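# Move the red plate from the tray onto the table

## Task

Lift the red plate out of the tray and set it down on the table so that no part of it extends beyond the yellow tape outline. All other plates must finish inside the tray, none resting on or hanging over a tray wall, and the tray must be left as it was found. Anything that stays in place only because the robot is holding it does not count. Finally release the plate and move the tool away.

## Robot and tools

Robot: a single arm ending in a vacuum suction cup. Joints from base outward are waist, shoulder, elbow, wrist pitch, wrist yaw and wrist roll. Their ranges in rad are: waist -2.618 to 3.054, shoulder 0.000 to 3.142, elbow 0.000 to 3.142, wrist pitch -1.571 to 1.571, wrist yaw -1.571 to 1.571, wrist roll -2.094 to 2.094. The controlled point is the cup point, the centre of the cup rim (29 mm across) when nothing touches it. The cup opens along the cup point's local +z axis. About 7 cm back from the rim the tool body widens to roughly 7 cm on each side, so keep that clear of tray walls and other plates.

Frame: the scene frame has its origin on the table top right under the arm's base, +z up, and +y to the left when facing along +x. The base may be slightly tilted against the table. Reported positions can be a bit off, more so when the arm reaches far, and motions often stop a centimetre or more short, usually low.

Cameras: cam_head_left, cam_head_right and cam_wrist, each 672x504, returned in that order with every result. Calibration (K, distortion, T_world_to_cam) is given per camera; fixed cameras may be off by up to about 2.3 degrees and 9 mm. Use them to locate the red plate, the tray walls and the yellow tape outline.

A row is 8 numbers: x, y, z (metres, scene frame, an absolute target for the cup point), then qw, qx, qy, qz (absolute orientation quaternion, w first, scene frame), then the suction command in [-1, 1]. Suction: 1 is full vacuum (about 55 kPa under ambient), a smaller value requests that fraction, and 0.05 or less switches it off. It keeps its last value until changed. To hold an orientation, repeat the same quaternion in every row rather than copying the latest reported one, which may have drifted.

execute_actions(actions): a list of actions run in order. Each action is a list of 1 to 15 rows; each row lasts one step of 1/30 s, and a short list repeats its final row until 15 steps are done. An empty list only returns state and images. Any target more than 0.6 m from the cup point's current position along any of the cup point's own axes is rejected; if the first action fails this or any action is malformed, nothing runs. Each step the commanded pose is clipped to within 70 mm and 16 degrees of the measured pose, so long moves need several actions; position is favoured over orientation when both cannot be met.

move(target, speed, blocking): target is one row as above (an absolute pose plus suction, which is applied at the start). The cup point travels a straight line to it, taking 0.5 to 10 s (longer paths are cut at 10 s). speed is m/s, 0.002 to 0.5, default 0.25; rotation is capped at twice that in rad/s. The path does not avoid obstacles, and faster contact or aiming further past a surface presses harder. The result adds a move: line with the outcome (done, off_target, moving, held, fault) and limits (paced: pose was clipped; held: a check stopped some steps, after which the arm may jump faster), plus distance from target. blocking=false returns after 0.5 s while motion continues; then only wait or stop are accepted until a result shows the move ended.

wait(seconds): 0 to 10; lets the simulation run with the last command held, returning early if a running move finishes. stop(): brakes a running move; needs stopping distance, suction unaffected. zoom_image(camera, region): region is [x0, y0, x1, y1] in pixels of that camera's latest image, top-left origin, at most 504 by 504. finished_scene(scene): pass the current scene number; it ends the scene permanently and reports success.

Results: the state line gives end_effector_position and end_effector_quat_wxyz. Hand target is the pose the controller is currently steering toward. suction_measured shows achieved vacuum: near 0 means no seal; on a sealed airtight surface it sits up to 0.15 below the command and may dip 0.04 before the pump restarts. part_present turns 1 at 0.50 and back to 0 below 0.45. Joint torques are raw drive output with offsets and noise. A pose unreachable line means the clearance check (which treats the base mount as arm) altered or blocked the command. FAULT lines mark stops; MOTOR HOT appears at 75 °C, the arm halts at 90 °C, and at 100 °C it goes limp and falls. Holding loads heats motors, even while idle.

Procedure: hover above a flat, unbroken spot on the red plate away from its rim, cup pointing down, suction on; descend gently until sealed (watch suction_measured), lift straight up clear of the tray walls and other plates, carry to inside the yellow outline, lower until it rests on the table, turn suction off, then raise the tool at least 15 mm and move away. The cup shortens under vacuum, so a held plate sits up to 10 mm nearer the tool. Avoid sealing on the table, fast impacts, dragging the tray or knocking plates, and never drop or push anything off the table. Loose objects may occasionally be nudged by outside disturbances.

Each tool is called after "Request:" by a JSON object that holds its "name" and its "arguments".

## Session

I'll start by looking at the current state of the scene.

Request:
{"name": "execute_actions", "arguments": {"actions": []}}

Scene clock: 0.00 s.
end_effector_position=(+0.3090, -0.0648, +0.3850) suction_measured=0.00 part_present=0 end_effector_quat_wxyz=(-0.206, +0.672, -0.671, -0.236)
Joint positions: [-0.006  1.672  1.611 -1.486  0.003  0.004]
Joint velocities: [ 0.002 -0.007 -0.002 -0.022  0.007 -0.037]
Joint torques (N m, as the arm reports them, + toward a larger angle): no reading
Hand target: +0.309, -0.065, +0.385; -0.206, +0.672, -0.671, -0.236

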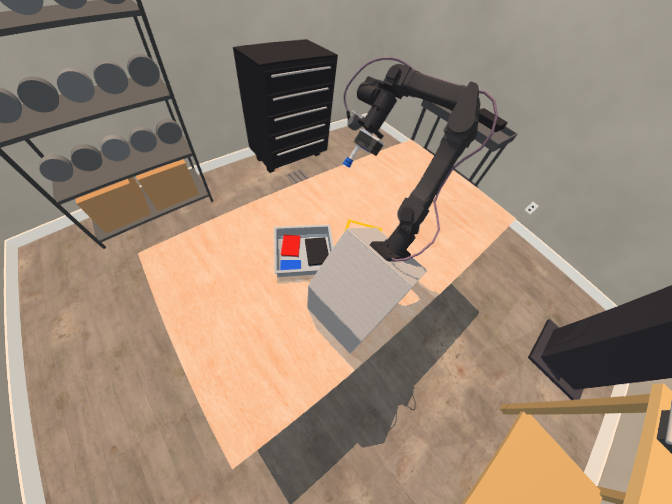

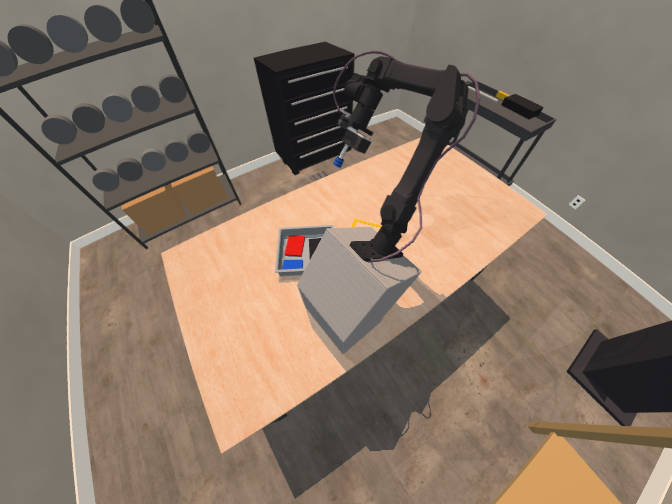

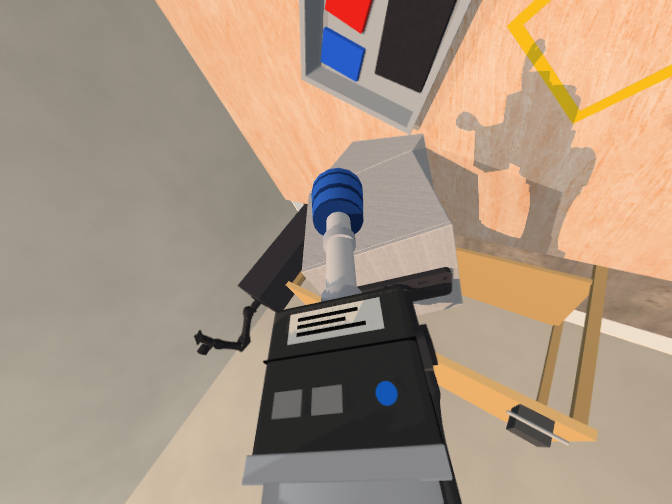

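Request:
{"name": "zoom_image", "arguments": {"camera": "cam_head_left", "region": [260, 205, 400, 295]}}

Request:
{"name": "zoom_image", "arguments": {"camera": "cam_head_right", "region": [260, 205, 400, 295]}}

Request:
{"name": "zoom_image", "arguments": {"camera": "cam_wrist", "region": [280, 0, 672, 160]}}

Region (260, 205, 400, 295) of cam_head_left's 672x504 image, scaled by 3.600, with more detail than that image has; it fills the top 324 rows of this view, and the rest is white.

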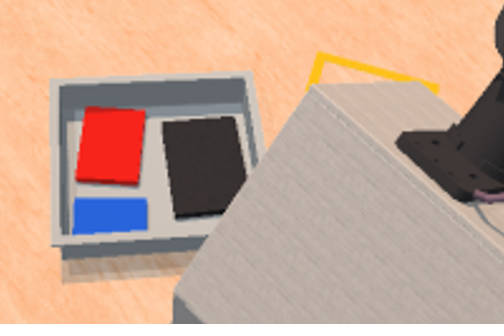

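Region (260, 205, 400, 295) of cam_head_right's 672x504 image, scaled by 3.600, with more detail than that image has; it fills the top 324 rows of this view, and the rest is white.

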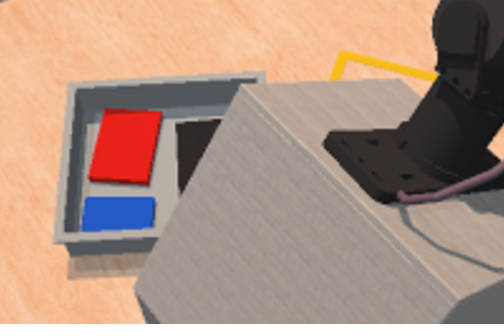

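Region (280, 0, 672, 160) of cam_wrist's 672x504 image, scaled by 1.286, with more detail than that image has; it fills the top 206 rows of this view, and the rest is white.

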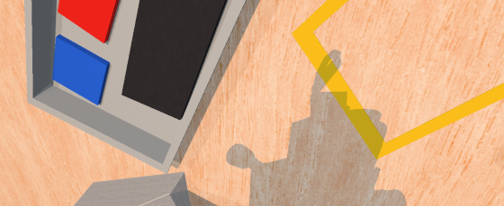

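Request:
{"name": "zoom_image", "arguments": {"camera": "cam_head_left", "region": [270, 220, 340, 285]}}

Request:
{"name": "zoom_image", "arguments": {"camera": "cam_head_right", "region": [270, 220, 340, 285]}}

Region (270, 220, 340, 285) of cam_head_left's 672x504 image, scaled by 7.200, with more detail than that image has; it fills the top 468 rows of this view, and the rest is white.

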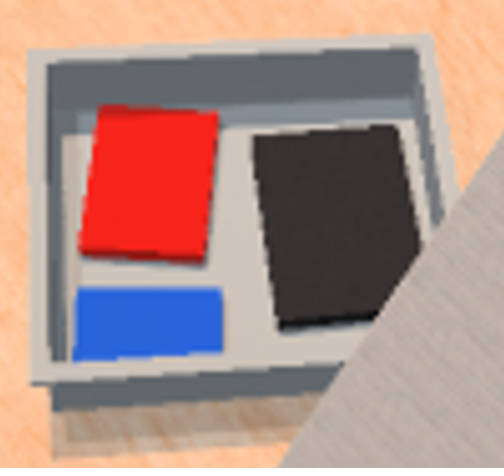

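Region (270, 220, 340, 285) of cam_head_right's 672x504 image, scaled by 7.200, with more detail than that image has; it fills the top 468 rows of this view, and the rest is white.

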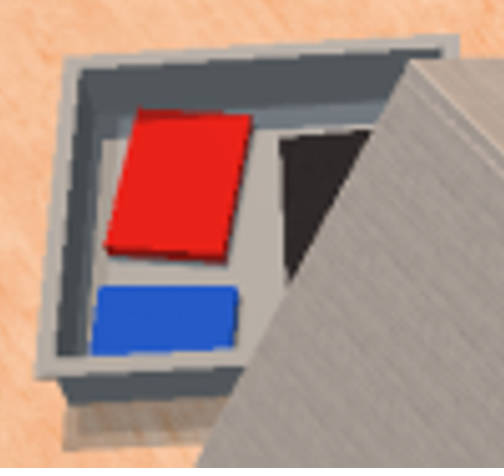

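Request:
{"name": "zoom_image", "arguments": {"camera": "cam_wrist", "region": [290, 0, 490, 140]}}

Request:
{"name": "zoom_image", "arguments": {"camera": "cam_wrist", "region": [490, 0, 672, 140]}}

Region (290, 0, 490, 140) of cam_wrist's 672x504 image, scaled by 2.520, with more detail than that image has; it fills the top 353 rows of this view, and the rest is white.

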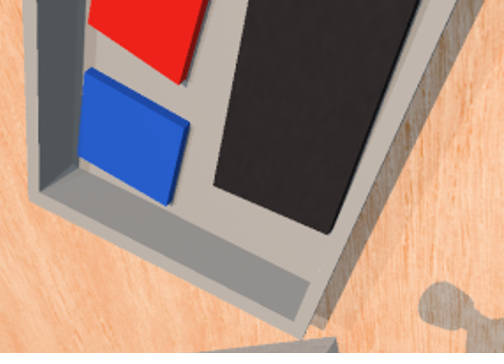

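Region (490, 0, 672, 140) of cam_wrist's 672x504 image, scaled by 2.769, with more detail than that image has; it fills the top 388 rows of this view, and the rest is white.

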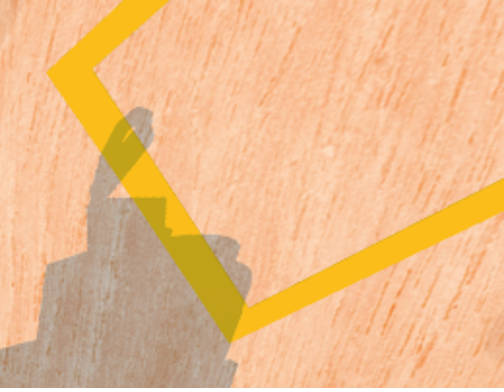

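Request:
{"name": "move", "arguments": {"target": [0.372, 0.131, 0.14, 0, 0.9455, -0.3256, 0, 0], "speed": 0.35}}

Scene clock: 73.03 s.
end_effector_position=(+0.3601, +0.1260, +0.1358) suction_measured=0.00 part_present=0 end_effector_quat_wxyz=(+0.007, +0.946, -0.323, -0.020)
Joint positions: [ 0.362  2.592  1.511 -0.735  0.596 -0.444]
Joint velocities: [-0.012  0.002 -0.002 -0.037 -0.081 -0.066]
Joint torques (N m, as the arm reports them, + toward a larger angle): [  9.9  -10.41   7.46   0.44   0.09  -0.12]
Hand target: +0.377, +0.132, +0.142; -0.005, +0.945, -0.326, -0.001
Off the commanded pose: 0.014 m, 2 deg.
move: off_target
camera_calibration (this result's frames):
cam_wrist: T_world_to_cam=[[0.555533, -0.831477, -0.00532069, -0.0937804], [-0.5468, -0.370138, 0.751005, 0.106096], [-0.626413, -0.414299, -0.660275, 0.506593], [0, 0, 0, 1]] pos_world=[0.427448, 0.171175, 0.254313]

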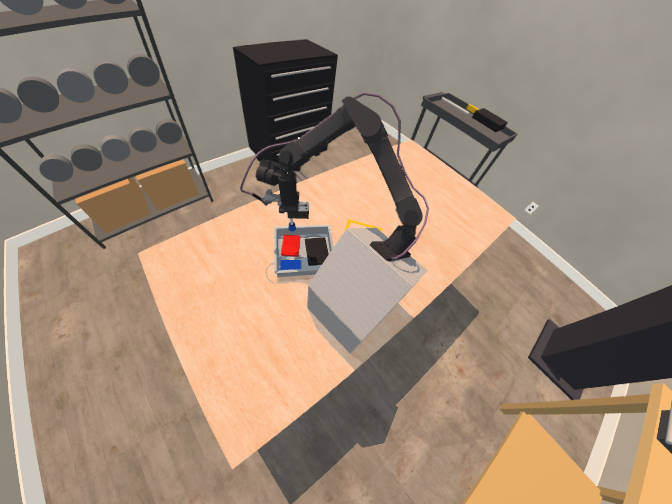

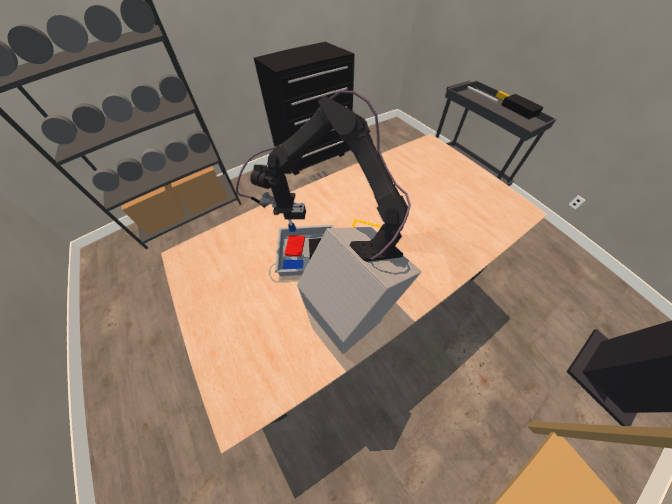

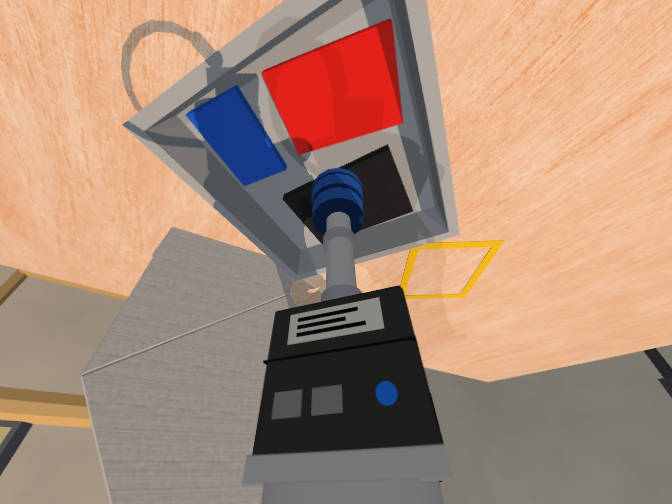

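Request:
{"name": "zoom_image", "arguments": {"camera": "cam_wrist", "region": [240, 0, 440, 180]}}

Request:
{"name": "zoom_image", "arguments": {"camera": "cam_wrist", "region": [390, 225, 516, 310]}}

Region (240, 0, 440, 180) of cam_wrist's 672x504 image, scaled by 2.520, with more detail than that image has; it fills the top 454 rows of this view, and the rest is white.

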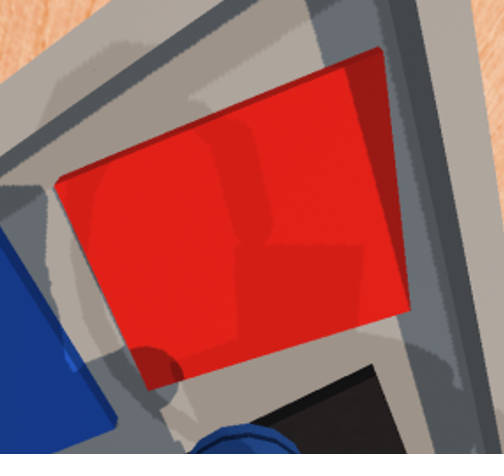

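Region (390, 225, 516, 310) of cam_wrist's 672x504 image, scaled by 4.000, with more detail than that image has; it fills the top 340 rows of this view, and the rest is white.

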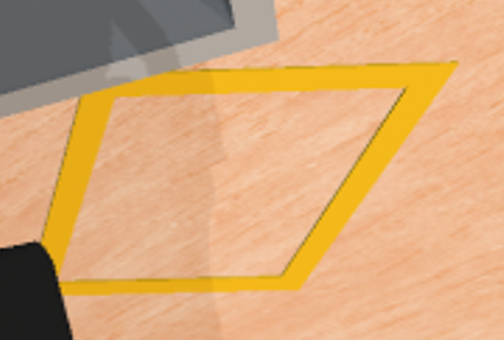

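Request:
{"name": "move", "arguments": {"target": [0.379, 0.137, 0.05, -0.005, 0.9455, -0.3256, 0.015, 0], "speed": 0.2}}

Scene clock: 91.90 s.
end_effector_position=(+0.3750, +0.1351, +0.0487) suction_measured=0.00 part_present=0 end_effector_quat_wxyz=(-0.001, +0.945, -0.327, +0.007)
Joint positions: [ 0.249  2.782  1.511 -0.404  0.638 -0.608]
Joint velocities: [ 0.002  0.002  0.002  0.007 -0.022 -0.022]
Joint torques (N m, as the arm reports them, + toward a larger angle): [  9.54 -10.97   3.85   0.53   0.12  -0.1 ]
Hand target: +0.380, +0.136, +0.050; -0.004, +0.945, -0.326, +0.015
Off the commanded pose: 0.005 m, 1 deg.
move: done
camera_calibration (this result's frames):
cam_wrist: T_world_to_cam=[[0.547827, -0.836165, 0.0267002, -0.0929883], [-0.590696, -0.364009, 0.720122, 0.200195], [-0.592422, -0.410274, -0.693334, 0.450511], [0, 0, 0, 1]] pos_world=[0.436088, 0.179952, 0.170673]

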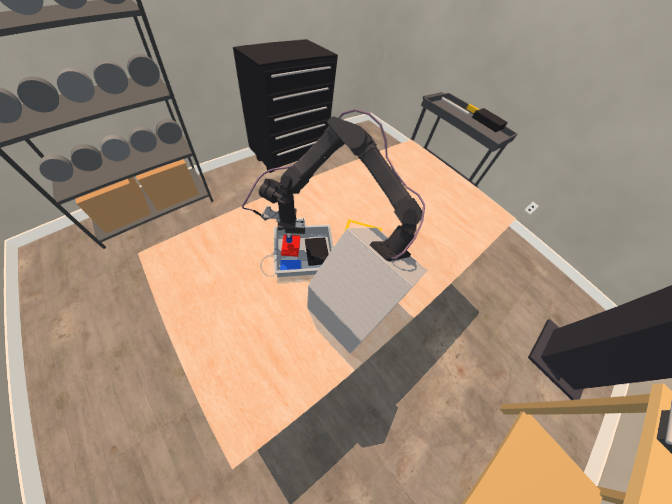

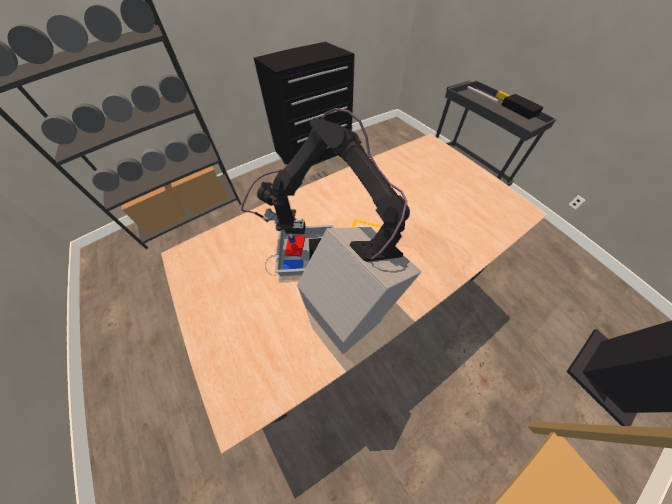

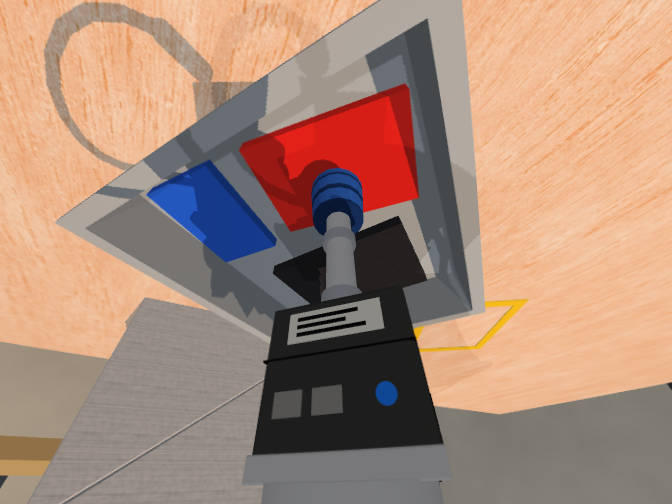

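Request:
{"name": "zoom_image", "arguments": {"camera": "cam_wrist", "region": [225, 70, 435, 245]}}

Region (225, 70, 435, 245) of cam_wrist's 672x504 image, scaled by 2.400, with more detail than that image has.

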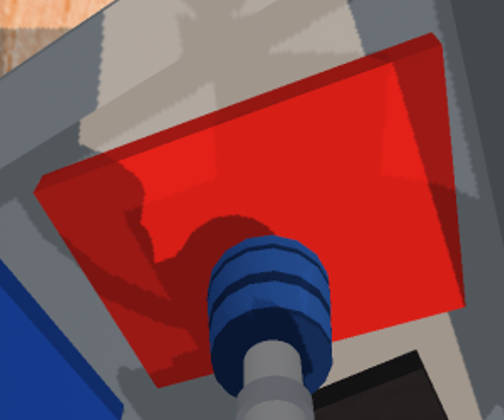

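Request:
{"name": "move", "arguments": {"target": [0.369, 0.130, 0.011, -0.002, 0.9455, -0.3256, 0.006, 1], "speed": 0.05}}

Scene clock: 103.63 s.
end_effector_position=(+0.3779, +0.1283, +0.0165) suction_measured=0.66 part_present=1 end_effector_quat_wxyz=(-0.006, +0.943, -0.334, +0.009)
Joint positions: [ 0.182  2.837  1.511 -0.289  0.638 -0.683]
Joint velocities: [ 0.007  0.012 -0.002  0.022  0.066  0.037]
Joint torques (N m, as the arm reports them, + toward a larger angle): [ 9.14 -9.64  2.13  0.54  0.09 -0.1 ]
Hand target: +0.369, +0.130, +0.011; -0.001, +0.946, -0.326, +0.006
Off the commanded pose: 0.011 m, 1 deg.
move: off_target
camera_calibration (this result's frames):
cam_wrist: T_world_to_cam=[[0.535782, -0.843999, 0.0245696, -0.0937911], [-0.600957, -0.360732, 0.713248, 0.226141], [-0.593118, -0.39691, -0.700481, 0.425815], [0, 0, 0, 1]] pos_world=[0.438711, 0.171427, 0.139284]

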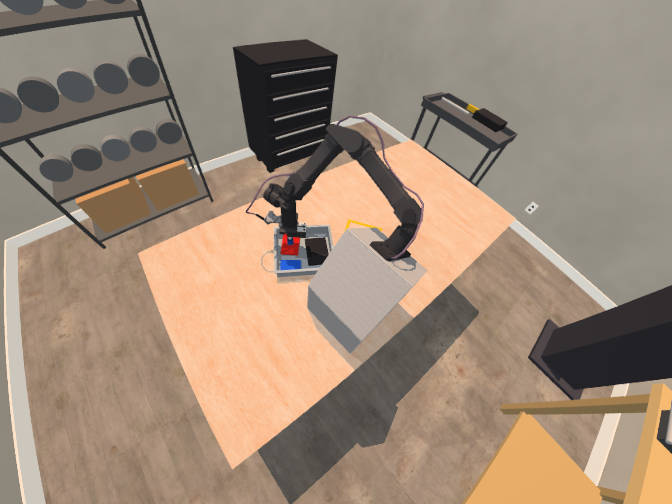

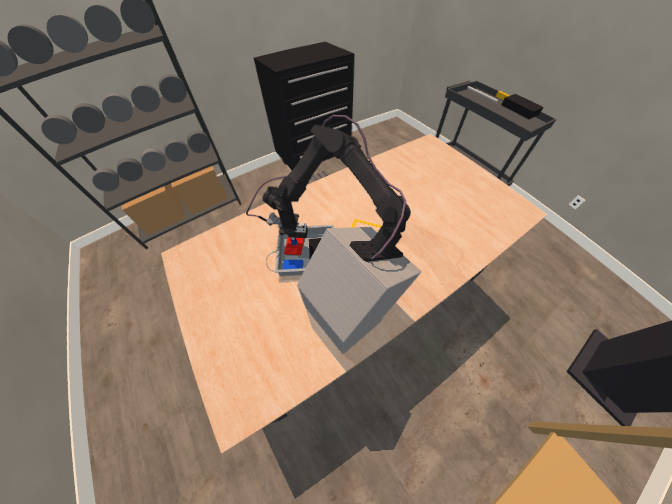

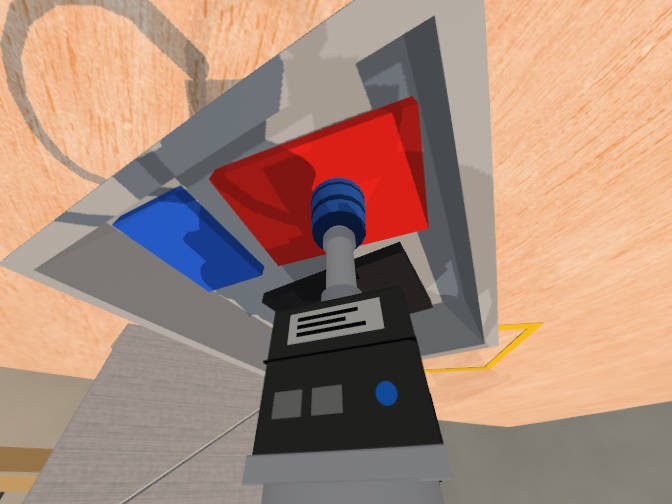

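Request:
{"name": "move", "arguments": {"target": [0.366, 0.126, 0.105, 0, 0.9426, -0.3338, 0, 1], "speed": 0.15}}

Scene clock: 114.23 s.
end_effector_position=(+0.3771, +0.1234, +0.1037) suction_measured=0.98 part_present=1 end_effector_quat_wxyz=(-0.005, +0.939, -0.344, +0.009)
Joint positions: [ 0.306  2.631  1.468 -0.544  0.63  -0.507]
Joint velocities: [-0.027  0.012  0.012  0.007  0.095 -0.022]
Joint torques (N m, as the arm reports them, + toward a larger angle): [ 10.26 -10.81   3.01   0.18  -0.04   0.06]
Hand target: +0.365, +0.127, +0.105; -0.002, +0.943, -0.334, -0.000
Off the commanded pose: 0.011 m, 2 deg.
move: off_target
camera_calibration (this result's frames):
cam_wrist: T_world_to_cam=[[0.517748, -0.855133, 0.0261507, -0.0916482], [-0.608077, -0.34632, 0.714356, 0.162477], [-0.601813, -0.385758, -0.699293, 0.486187], [0, 0, 0, 1]] pos_world=[0.438843, 0.165448, 0.226317]

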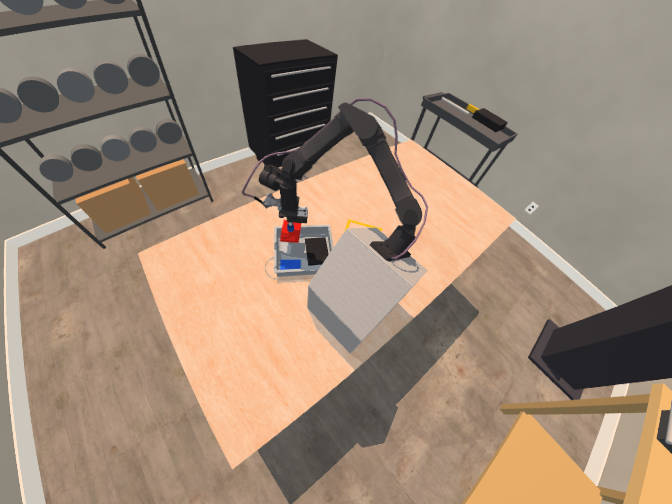

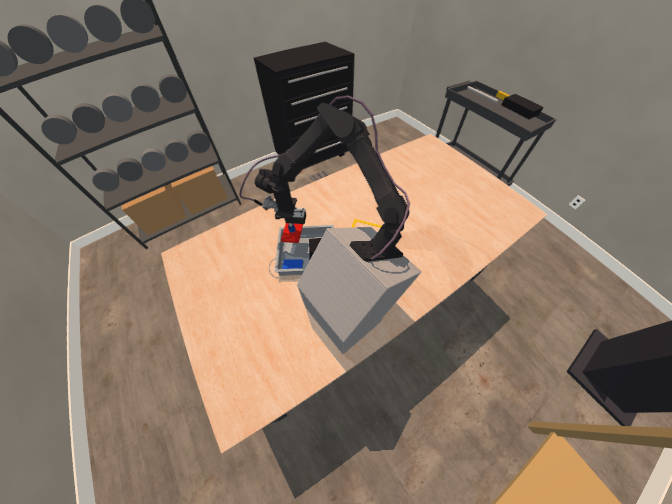

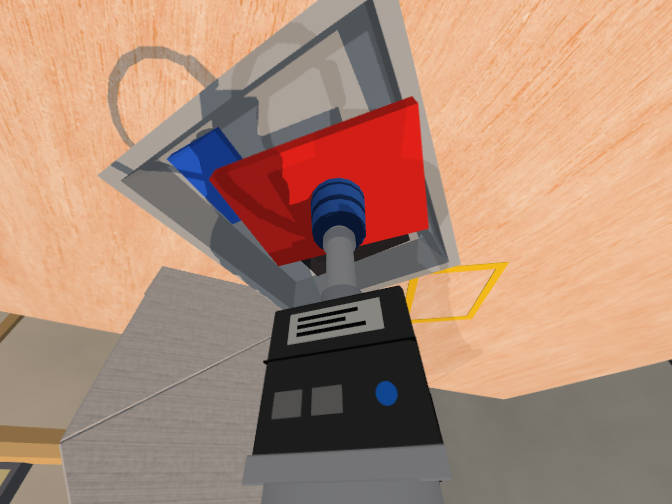

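Request:
{"name": "zoom_image", "arguments": {"camera": "cam_wrist", "region": [195, 85, 445, 285]}}

Region (195, 85, 445, 285) of cam_wrist's 672x504 image, scaled by 2.016, with more detail than that image has; it fills the top 403 rows of this view, and the rest is white.

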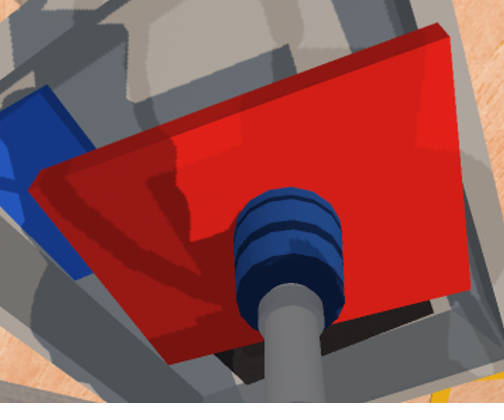

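Request:
{"name": "move", "arguments": {"target": [0.239, -0.185, 0.088, 0, 0.3173, -0.9483, 0, 1], "speed": 0.45}}

Scene clock: 125.90 s.
end_effector_position=(+0.2373, -0.1929, +0.0862) suction_measured=0.98 part_present=1 end_effector_quat_wxyz=(-0.008, -0.324, +0.946, -0.010)
Joint positions: [-0.548  1.727  0.713 -0.13   0.528  0.268]
Joint velocities: [-0.002  0.012 -0.007  0.022  0.022  0.022]
Joint torques (N m, as the arm reports them, + toward a larger angle): [ 4.21 -8.09  0.82  0.5  -0.04  0.09]
Hand target: +0.234, -0.189, +0.086; -0.006, -0.319, +0.948, -0.008
Off the commanded pose: 0.008 m, 2 deg.
move: done
camera_calibration (this result's frames):
cam_wrist: T_world_to_cam=[[-0.944079, -0.327897, 0.0346231, 0.158531], [-0.206612, 0.670151, 0.712888, 0.0813514], [-0.256957, 0.665868, -0.700423, 0.38894], [0, 0, 0, 1]] pos_world=[0.266415, -0.261518, 0.208939]

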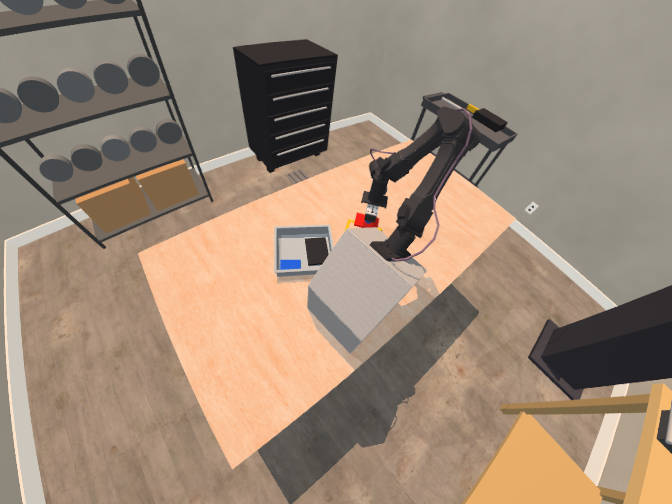

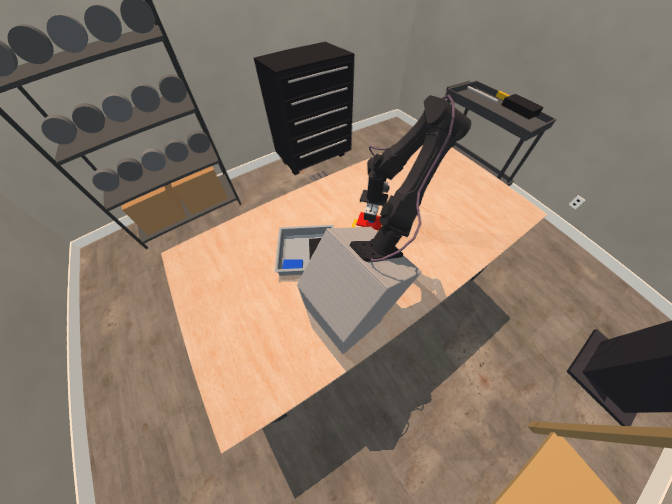

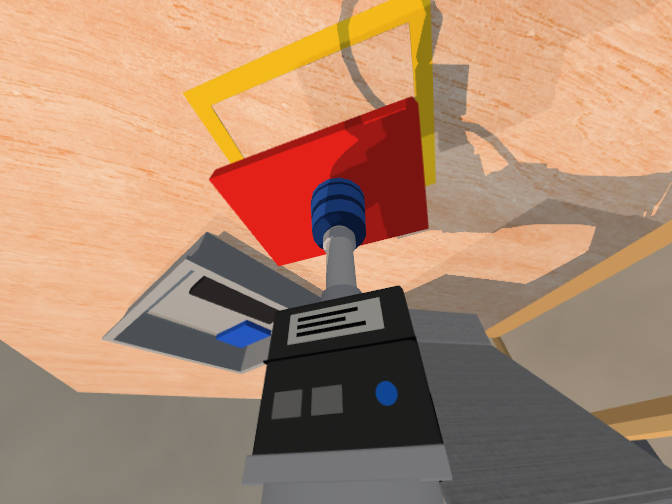

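Request:
{"name": "zoom_image", "arguments": {"camera": "cam_wrist", "region": [170, 0, 450, 200]}}

Region (170, 0, 450, 200) of cam_wrist's 672x504 image, scaled by 1.800, with more detail than that image has; it fills the top 360 rows of this view, and the rest is white.

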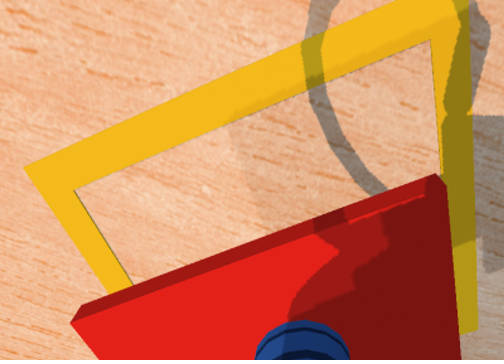

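Request:
{"name": "move", "arguments": {"target": [0.237, -0.190, 0.022, 0, 0.3173, -0.9483, 0, 1], "speed": 0.15}}

Scene clock: 136.90 s.
end_effector_position=(+0.2292, -0.1856, +0.0258) suction_measured=0.98 part_present=1 end_effector_quat_wxyz=(-0.007, -0.320, +0.948, +0.006)
Joint positions: [-0.66   1.952  0.727  0.106  0.462  0.175]
Joint velocities: [-0.002 -0.007 -0.017 -0.051 -0.037 -0.037]
Joint torques (N m, as the arm reports them, + toward a larger angle): [ 4.09 -6.54  3.05  0.45 -0.03 -0.13]
Hand target: +0.237, -0.191, +0.022; -0.001, -0.318, +0.948, -0.001
Off the commanded pose: 0.010 m, 1 deg.
move: done
camera_calibration (this result's frames):
cam_wrist: T_world_to_cam=[[-0.946683, -0.320566, 0.0320863, 0.157369], [-0.195123, 0.649765, 0.734665, 0.110914], [-0.256357, 0.689234, -0.677671, 0.343311], [0, 0, 0, 1]] pos_world=[0.25863, -0.258242, 0.146118]

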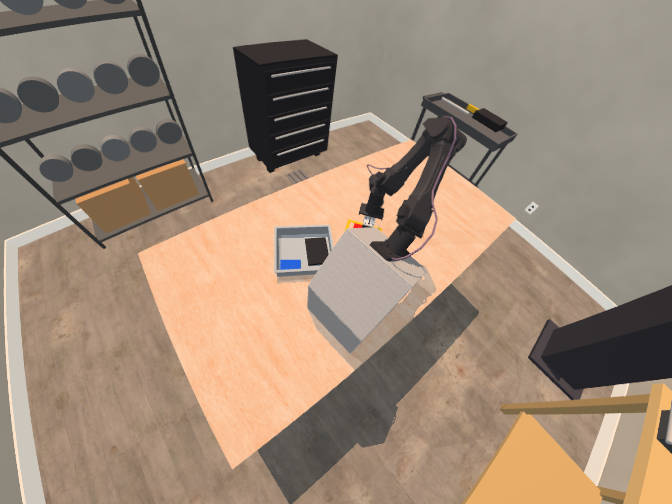

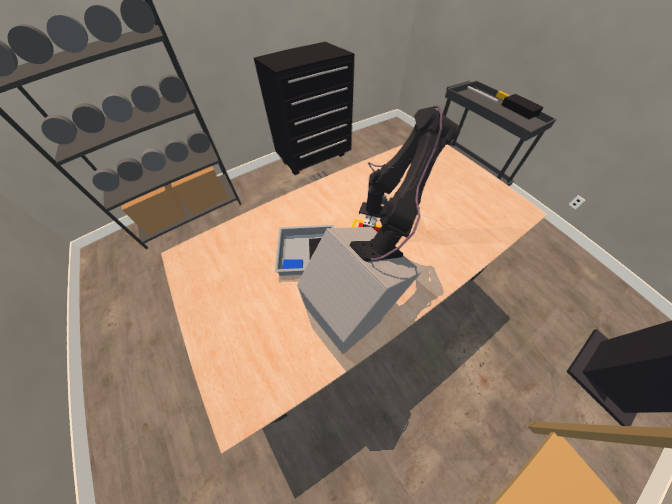

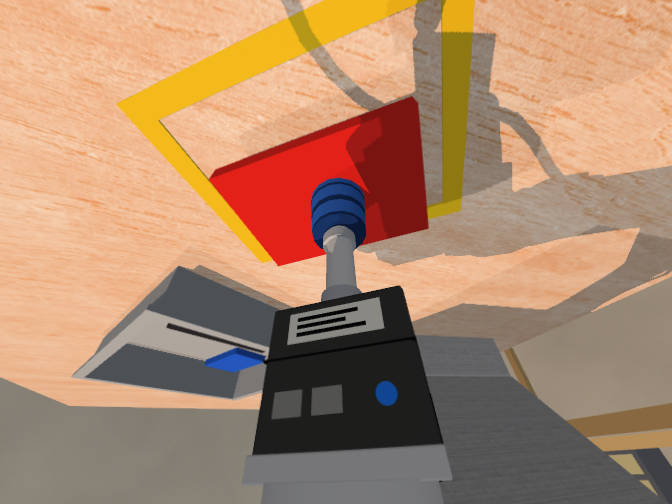

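Request:
{"name": "zoom_image", "arguments": {"camera": "cam_wrist", "region": [105, 80, 305, 280]}}

Request:
{"name": "zoom_image", "arguments": {"camera": "cam_wrist", "region": [380, 130, 500, 250]}}

Region (105, 80, 305, 280) of cam_wrist's 672x504 image, scaled by 2.520, with more detail than that image has.

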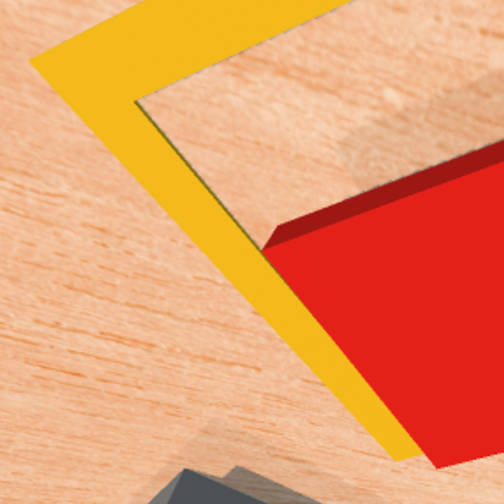

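Region (380, 130, 500, 250) of cam_wrist's 672x504 image, scaled by 4.200, with more detail than that image has.

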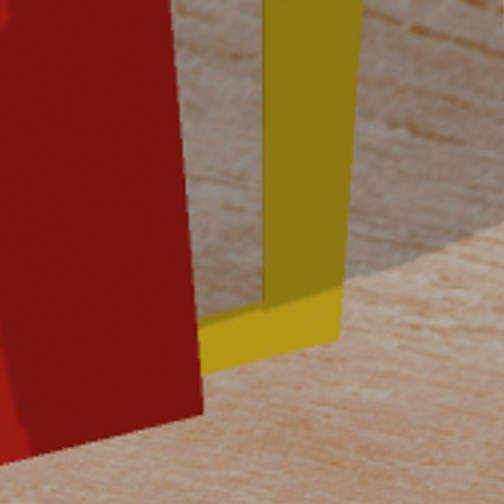

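Request:
{"name": "move", "arguments": {"target": [0.245, -0.197, 0.001, 0, 0.3173, -0.9483, 0, 1], "speed": 0.045}}

Scene clock: 148.97 s.
end_effector_position=(+0.2375, -0.1915, +0.0058) suction_measured=0.98 part_present=1 end_effector_quat_wxyz=(-0.006, -0.320, +0.947, +0.006)
Joint positions: [-0.687  2.038  0.794  0.137  0.447  0.149]
Joint velocities: [-0.007 -0.012  0.012 -0.022  0.051 -0.022]
Joint torques (N m, as the arm reports them, + toward a larger angle): [ 4.2  -6.97  2.94  0.45 -0.06 -0.11]
Hand target: +0.245, -0.198, +0.002; -0.000, -0.317, +0.948, -0.000
Off the commanded pose: 0.010 m, 1 deg.
move: done
camera_calibration (this result's frames):
cam_wrist: T_world_to_cam=[[-0.946707, -0.320743, 0.0294823, 0.163989], [-0.196623, 0.64799, 0.735831, 0.13107], [-0.255117, 0.69082, -0.676523, 0.335996], [0, 0, 0, 1]] pos_world=[0.266739, -0.264446, 0.126028]

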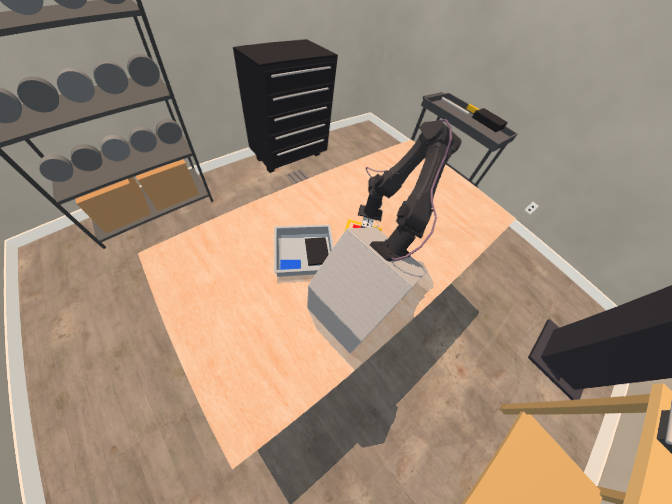

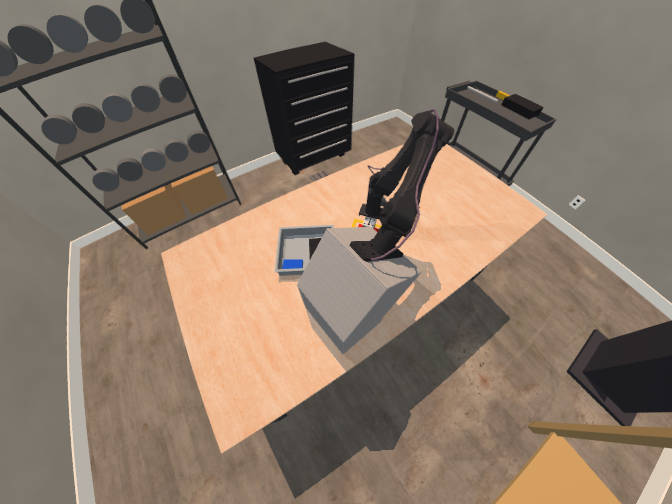

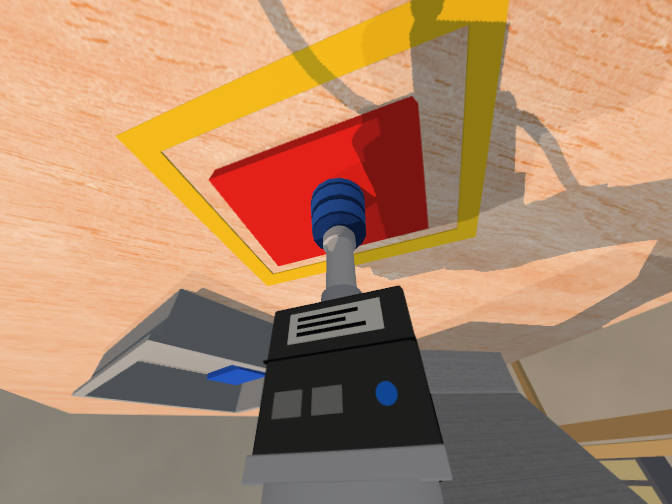

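Request:
{"name": "zoom_image", "arguments": {"camera": "cam_wrist", "region": [105, 100, 305, 300]}}

Request:
{"name": "zoom_image", "arguments": {"camera": "cam_wrist", "region": [350, 80, 530, 260]}}

Region (105, 100, 305, 300) of cam_wrist's 672x504 image, scaled by 2.520, with more detail than that image has.

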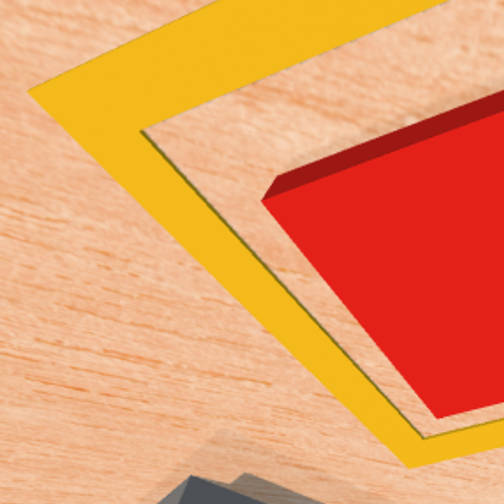

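Region (350, 80, 530, 260) of cam_wrist's 672x504 image, scaled by 2.800, with more detail than that image has.

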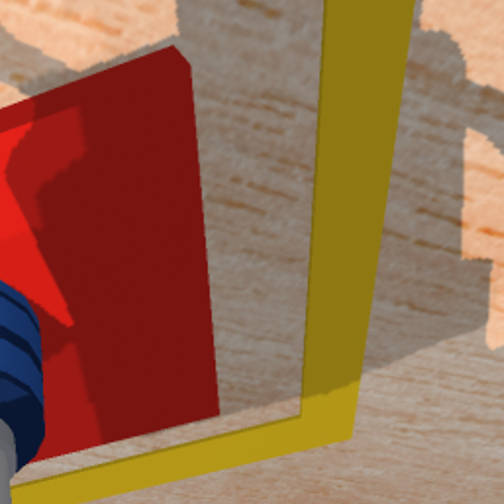

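Request:
{"name": "execute_actions", "arguments": {"actions": [[[0.245,-0.198,0.001,0,0.3173,-0.9483,0,1],[0.245,-0.198,0.0005,0,0.3173,-0.9483,0,1],[0.245,-0.198,0.0,0,0.3173,-0.9483,0,1],[0.245,-0.198,-0.0005,0,0.3173,-0.9483,0,1],[0.245,-0.198,-0.001,0,0.3173,-0.9483,0,1],[0.245,-0.198,-0.0015,0,0.3173,-0.9483,0,1],[0.245,-0.198,-0.002,0,0.3173,-0.9483,0,1],[0.245,-0.198,-0.0025,0,0.3173,-0.9483,0,1],[0.245,-0.198,-0.003,0,0.3173,-0.9483,0,1]]]}}

Scene clock: 158.53 s.
end_effector_position=(+0.2377, -0.1910, +0.0043) suction_measured=0.98 part_present=1 end_effector_quat_wxyz=(-0.005, -0.322, +0.947, +0.006)
Joint positions: [-0.689  2.044  0.794  0.145  0.444  0.142]
Joint velocities: [-0.002 -0.012 -0.007 -0.007 -0.051  0.051]
Joint torques (N m, as the arm reports them, + toward a larger angle): [ 3.71 -6.29  3.48  0.48 -0.06 -0.12]
Hand target: +0.245, -0.198, -0.002; -0.000, -0.318, +0.948, +0.000
Off the commanded pose: 0.012 m, 1 deg.
camera_calibration (this result's frames):
cam_wrist: T_world_to_cam=[[-0.945327, -0.325002, 0.0270205, 0.163332], [-0.201195, 0.646404, 0.735991, 0.132664], [-0.256665, 0.690316, -0.676452, 0.334865], [0, 0, 0, 1]] pos_world=[0.267042, -0.263834, 0.124467]

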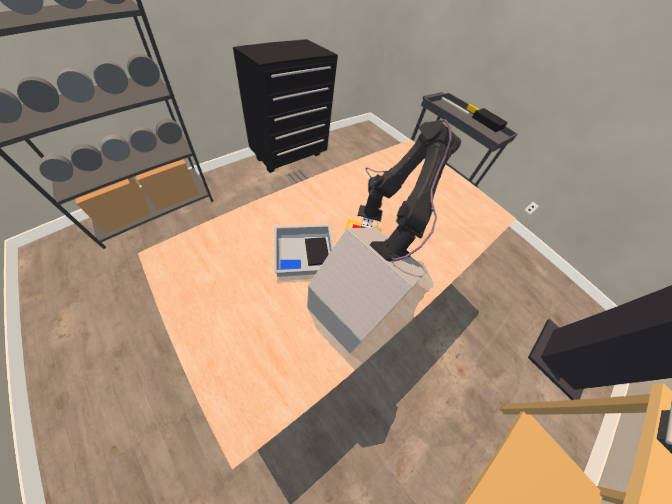

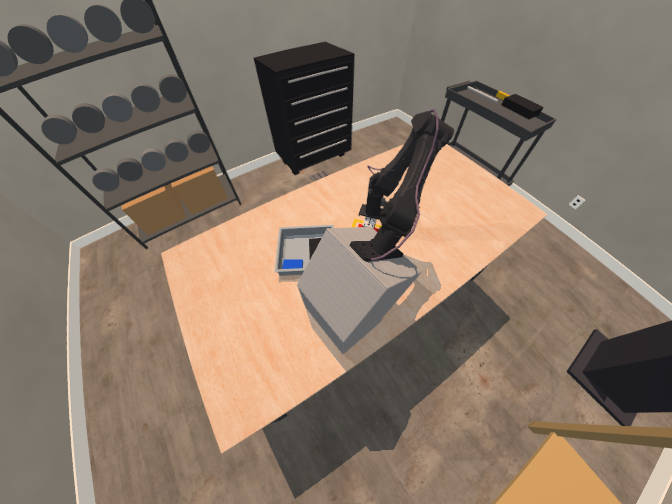

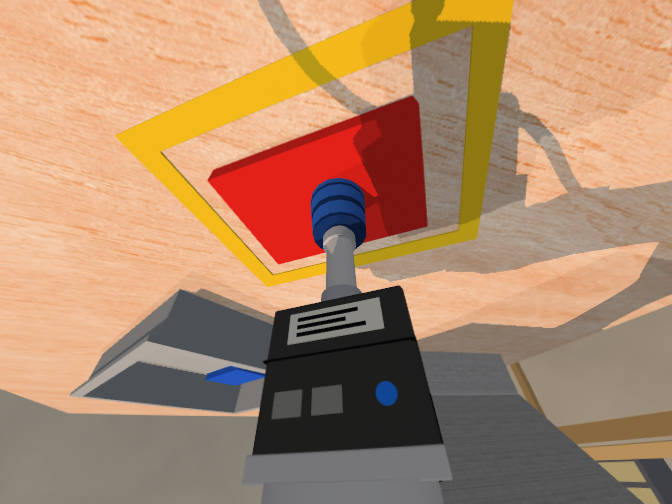

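Request:
{"name": "execute_actions", "arguments": {"actions": [[[0.244,-0.197,-0.001,0,0.3173,-0.9483,0,0]]]}}

Scene clock: 160.67 s.
end_effector_position=(+0.2377, -0.1911, +0.0044) suction_measured=0.00 part_present=0 end_effector_quat_wxyz=(-0.005, -0.322, +0.947, +0.006)
Joint positions: [-0.689  2.043  0.794  0.144  0.444  0.141]
Joint velocities: [-0.007  0.002  0.027  0.022  0.051 -0.037]
Joint torques (N m, as the arm reports them, + toward a larger angle): [ 3.95 -6.81  2.8   0.5  -0.05 -0.09]
Hand target: +0.244, -0.197, -0.000; -0.000, -0.317, +0.948, -0.000
Off the commanded pose: 0.010 m, 1 deg.
camera_calibration (this result's frames):
cam_wrist: T_world_to_cam=[[-0.945203, -0.325363, 0.0270156, 0.163194], [-0.201445, 0.646323, 0.735994, 0.132658], [-0.256926, 0.690221, -0.676449, 0.335093], [0, 0, 0, 1]] pos_world=[0.267069, -0.263931, 0.124629]

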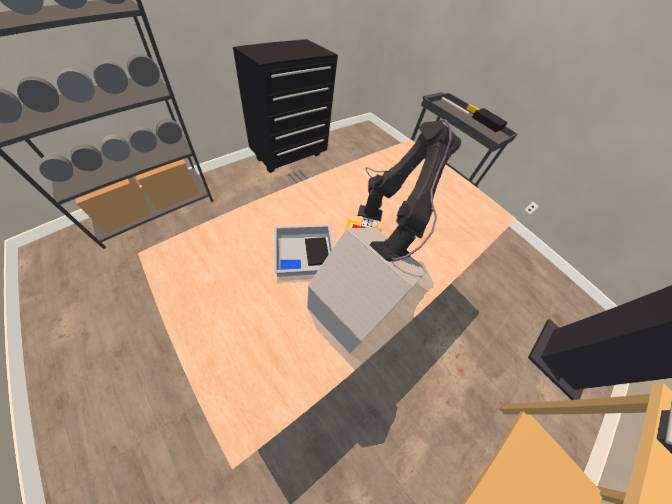

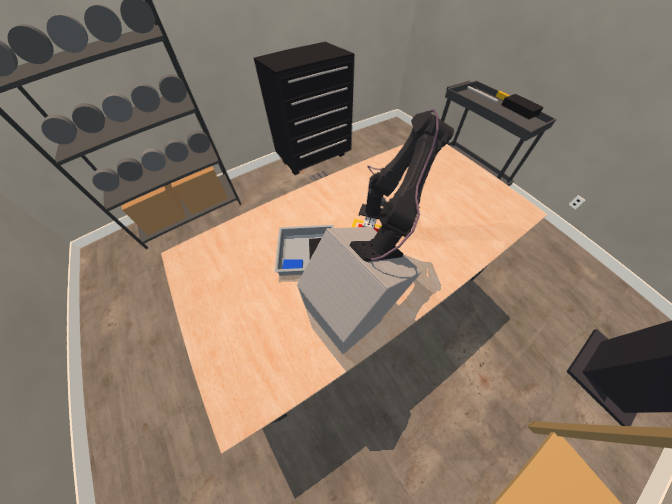

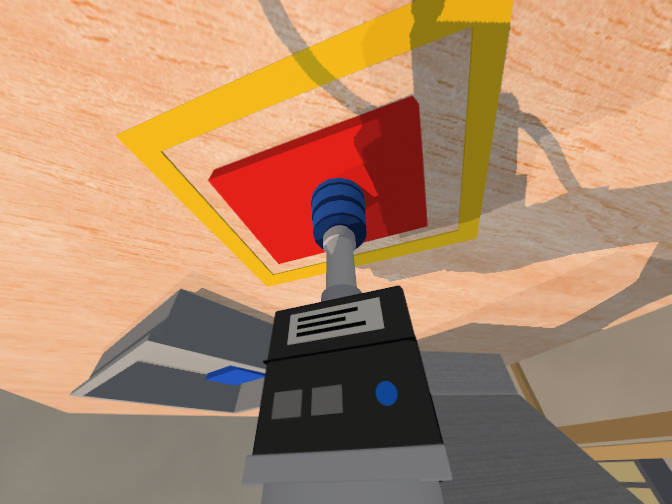

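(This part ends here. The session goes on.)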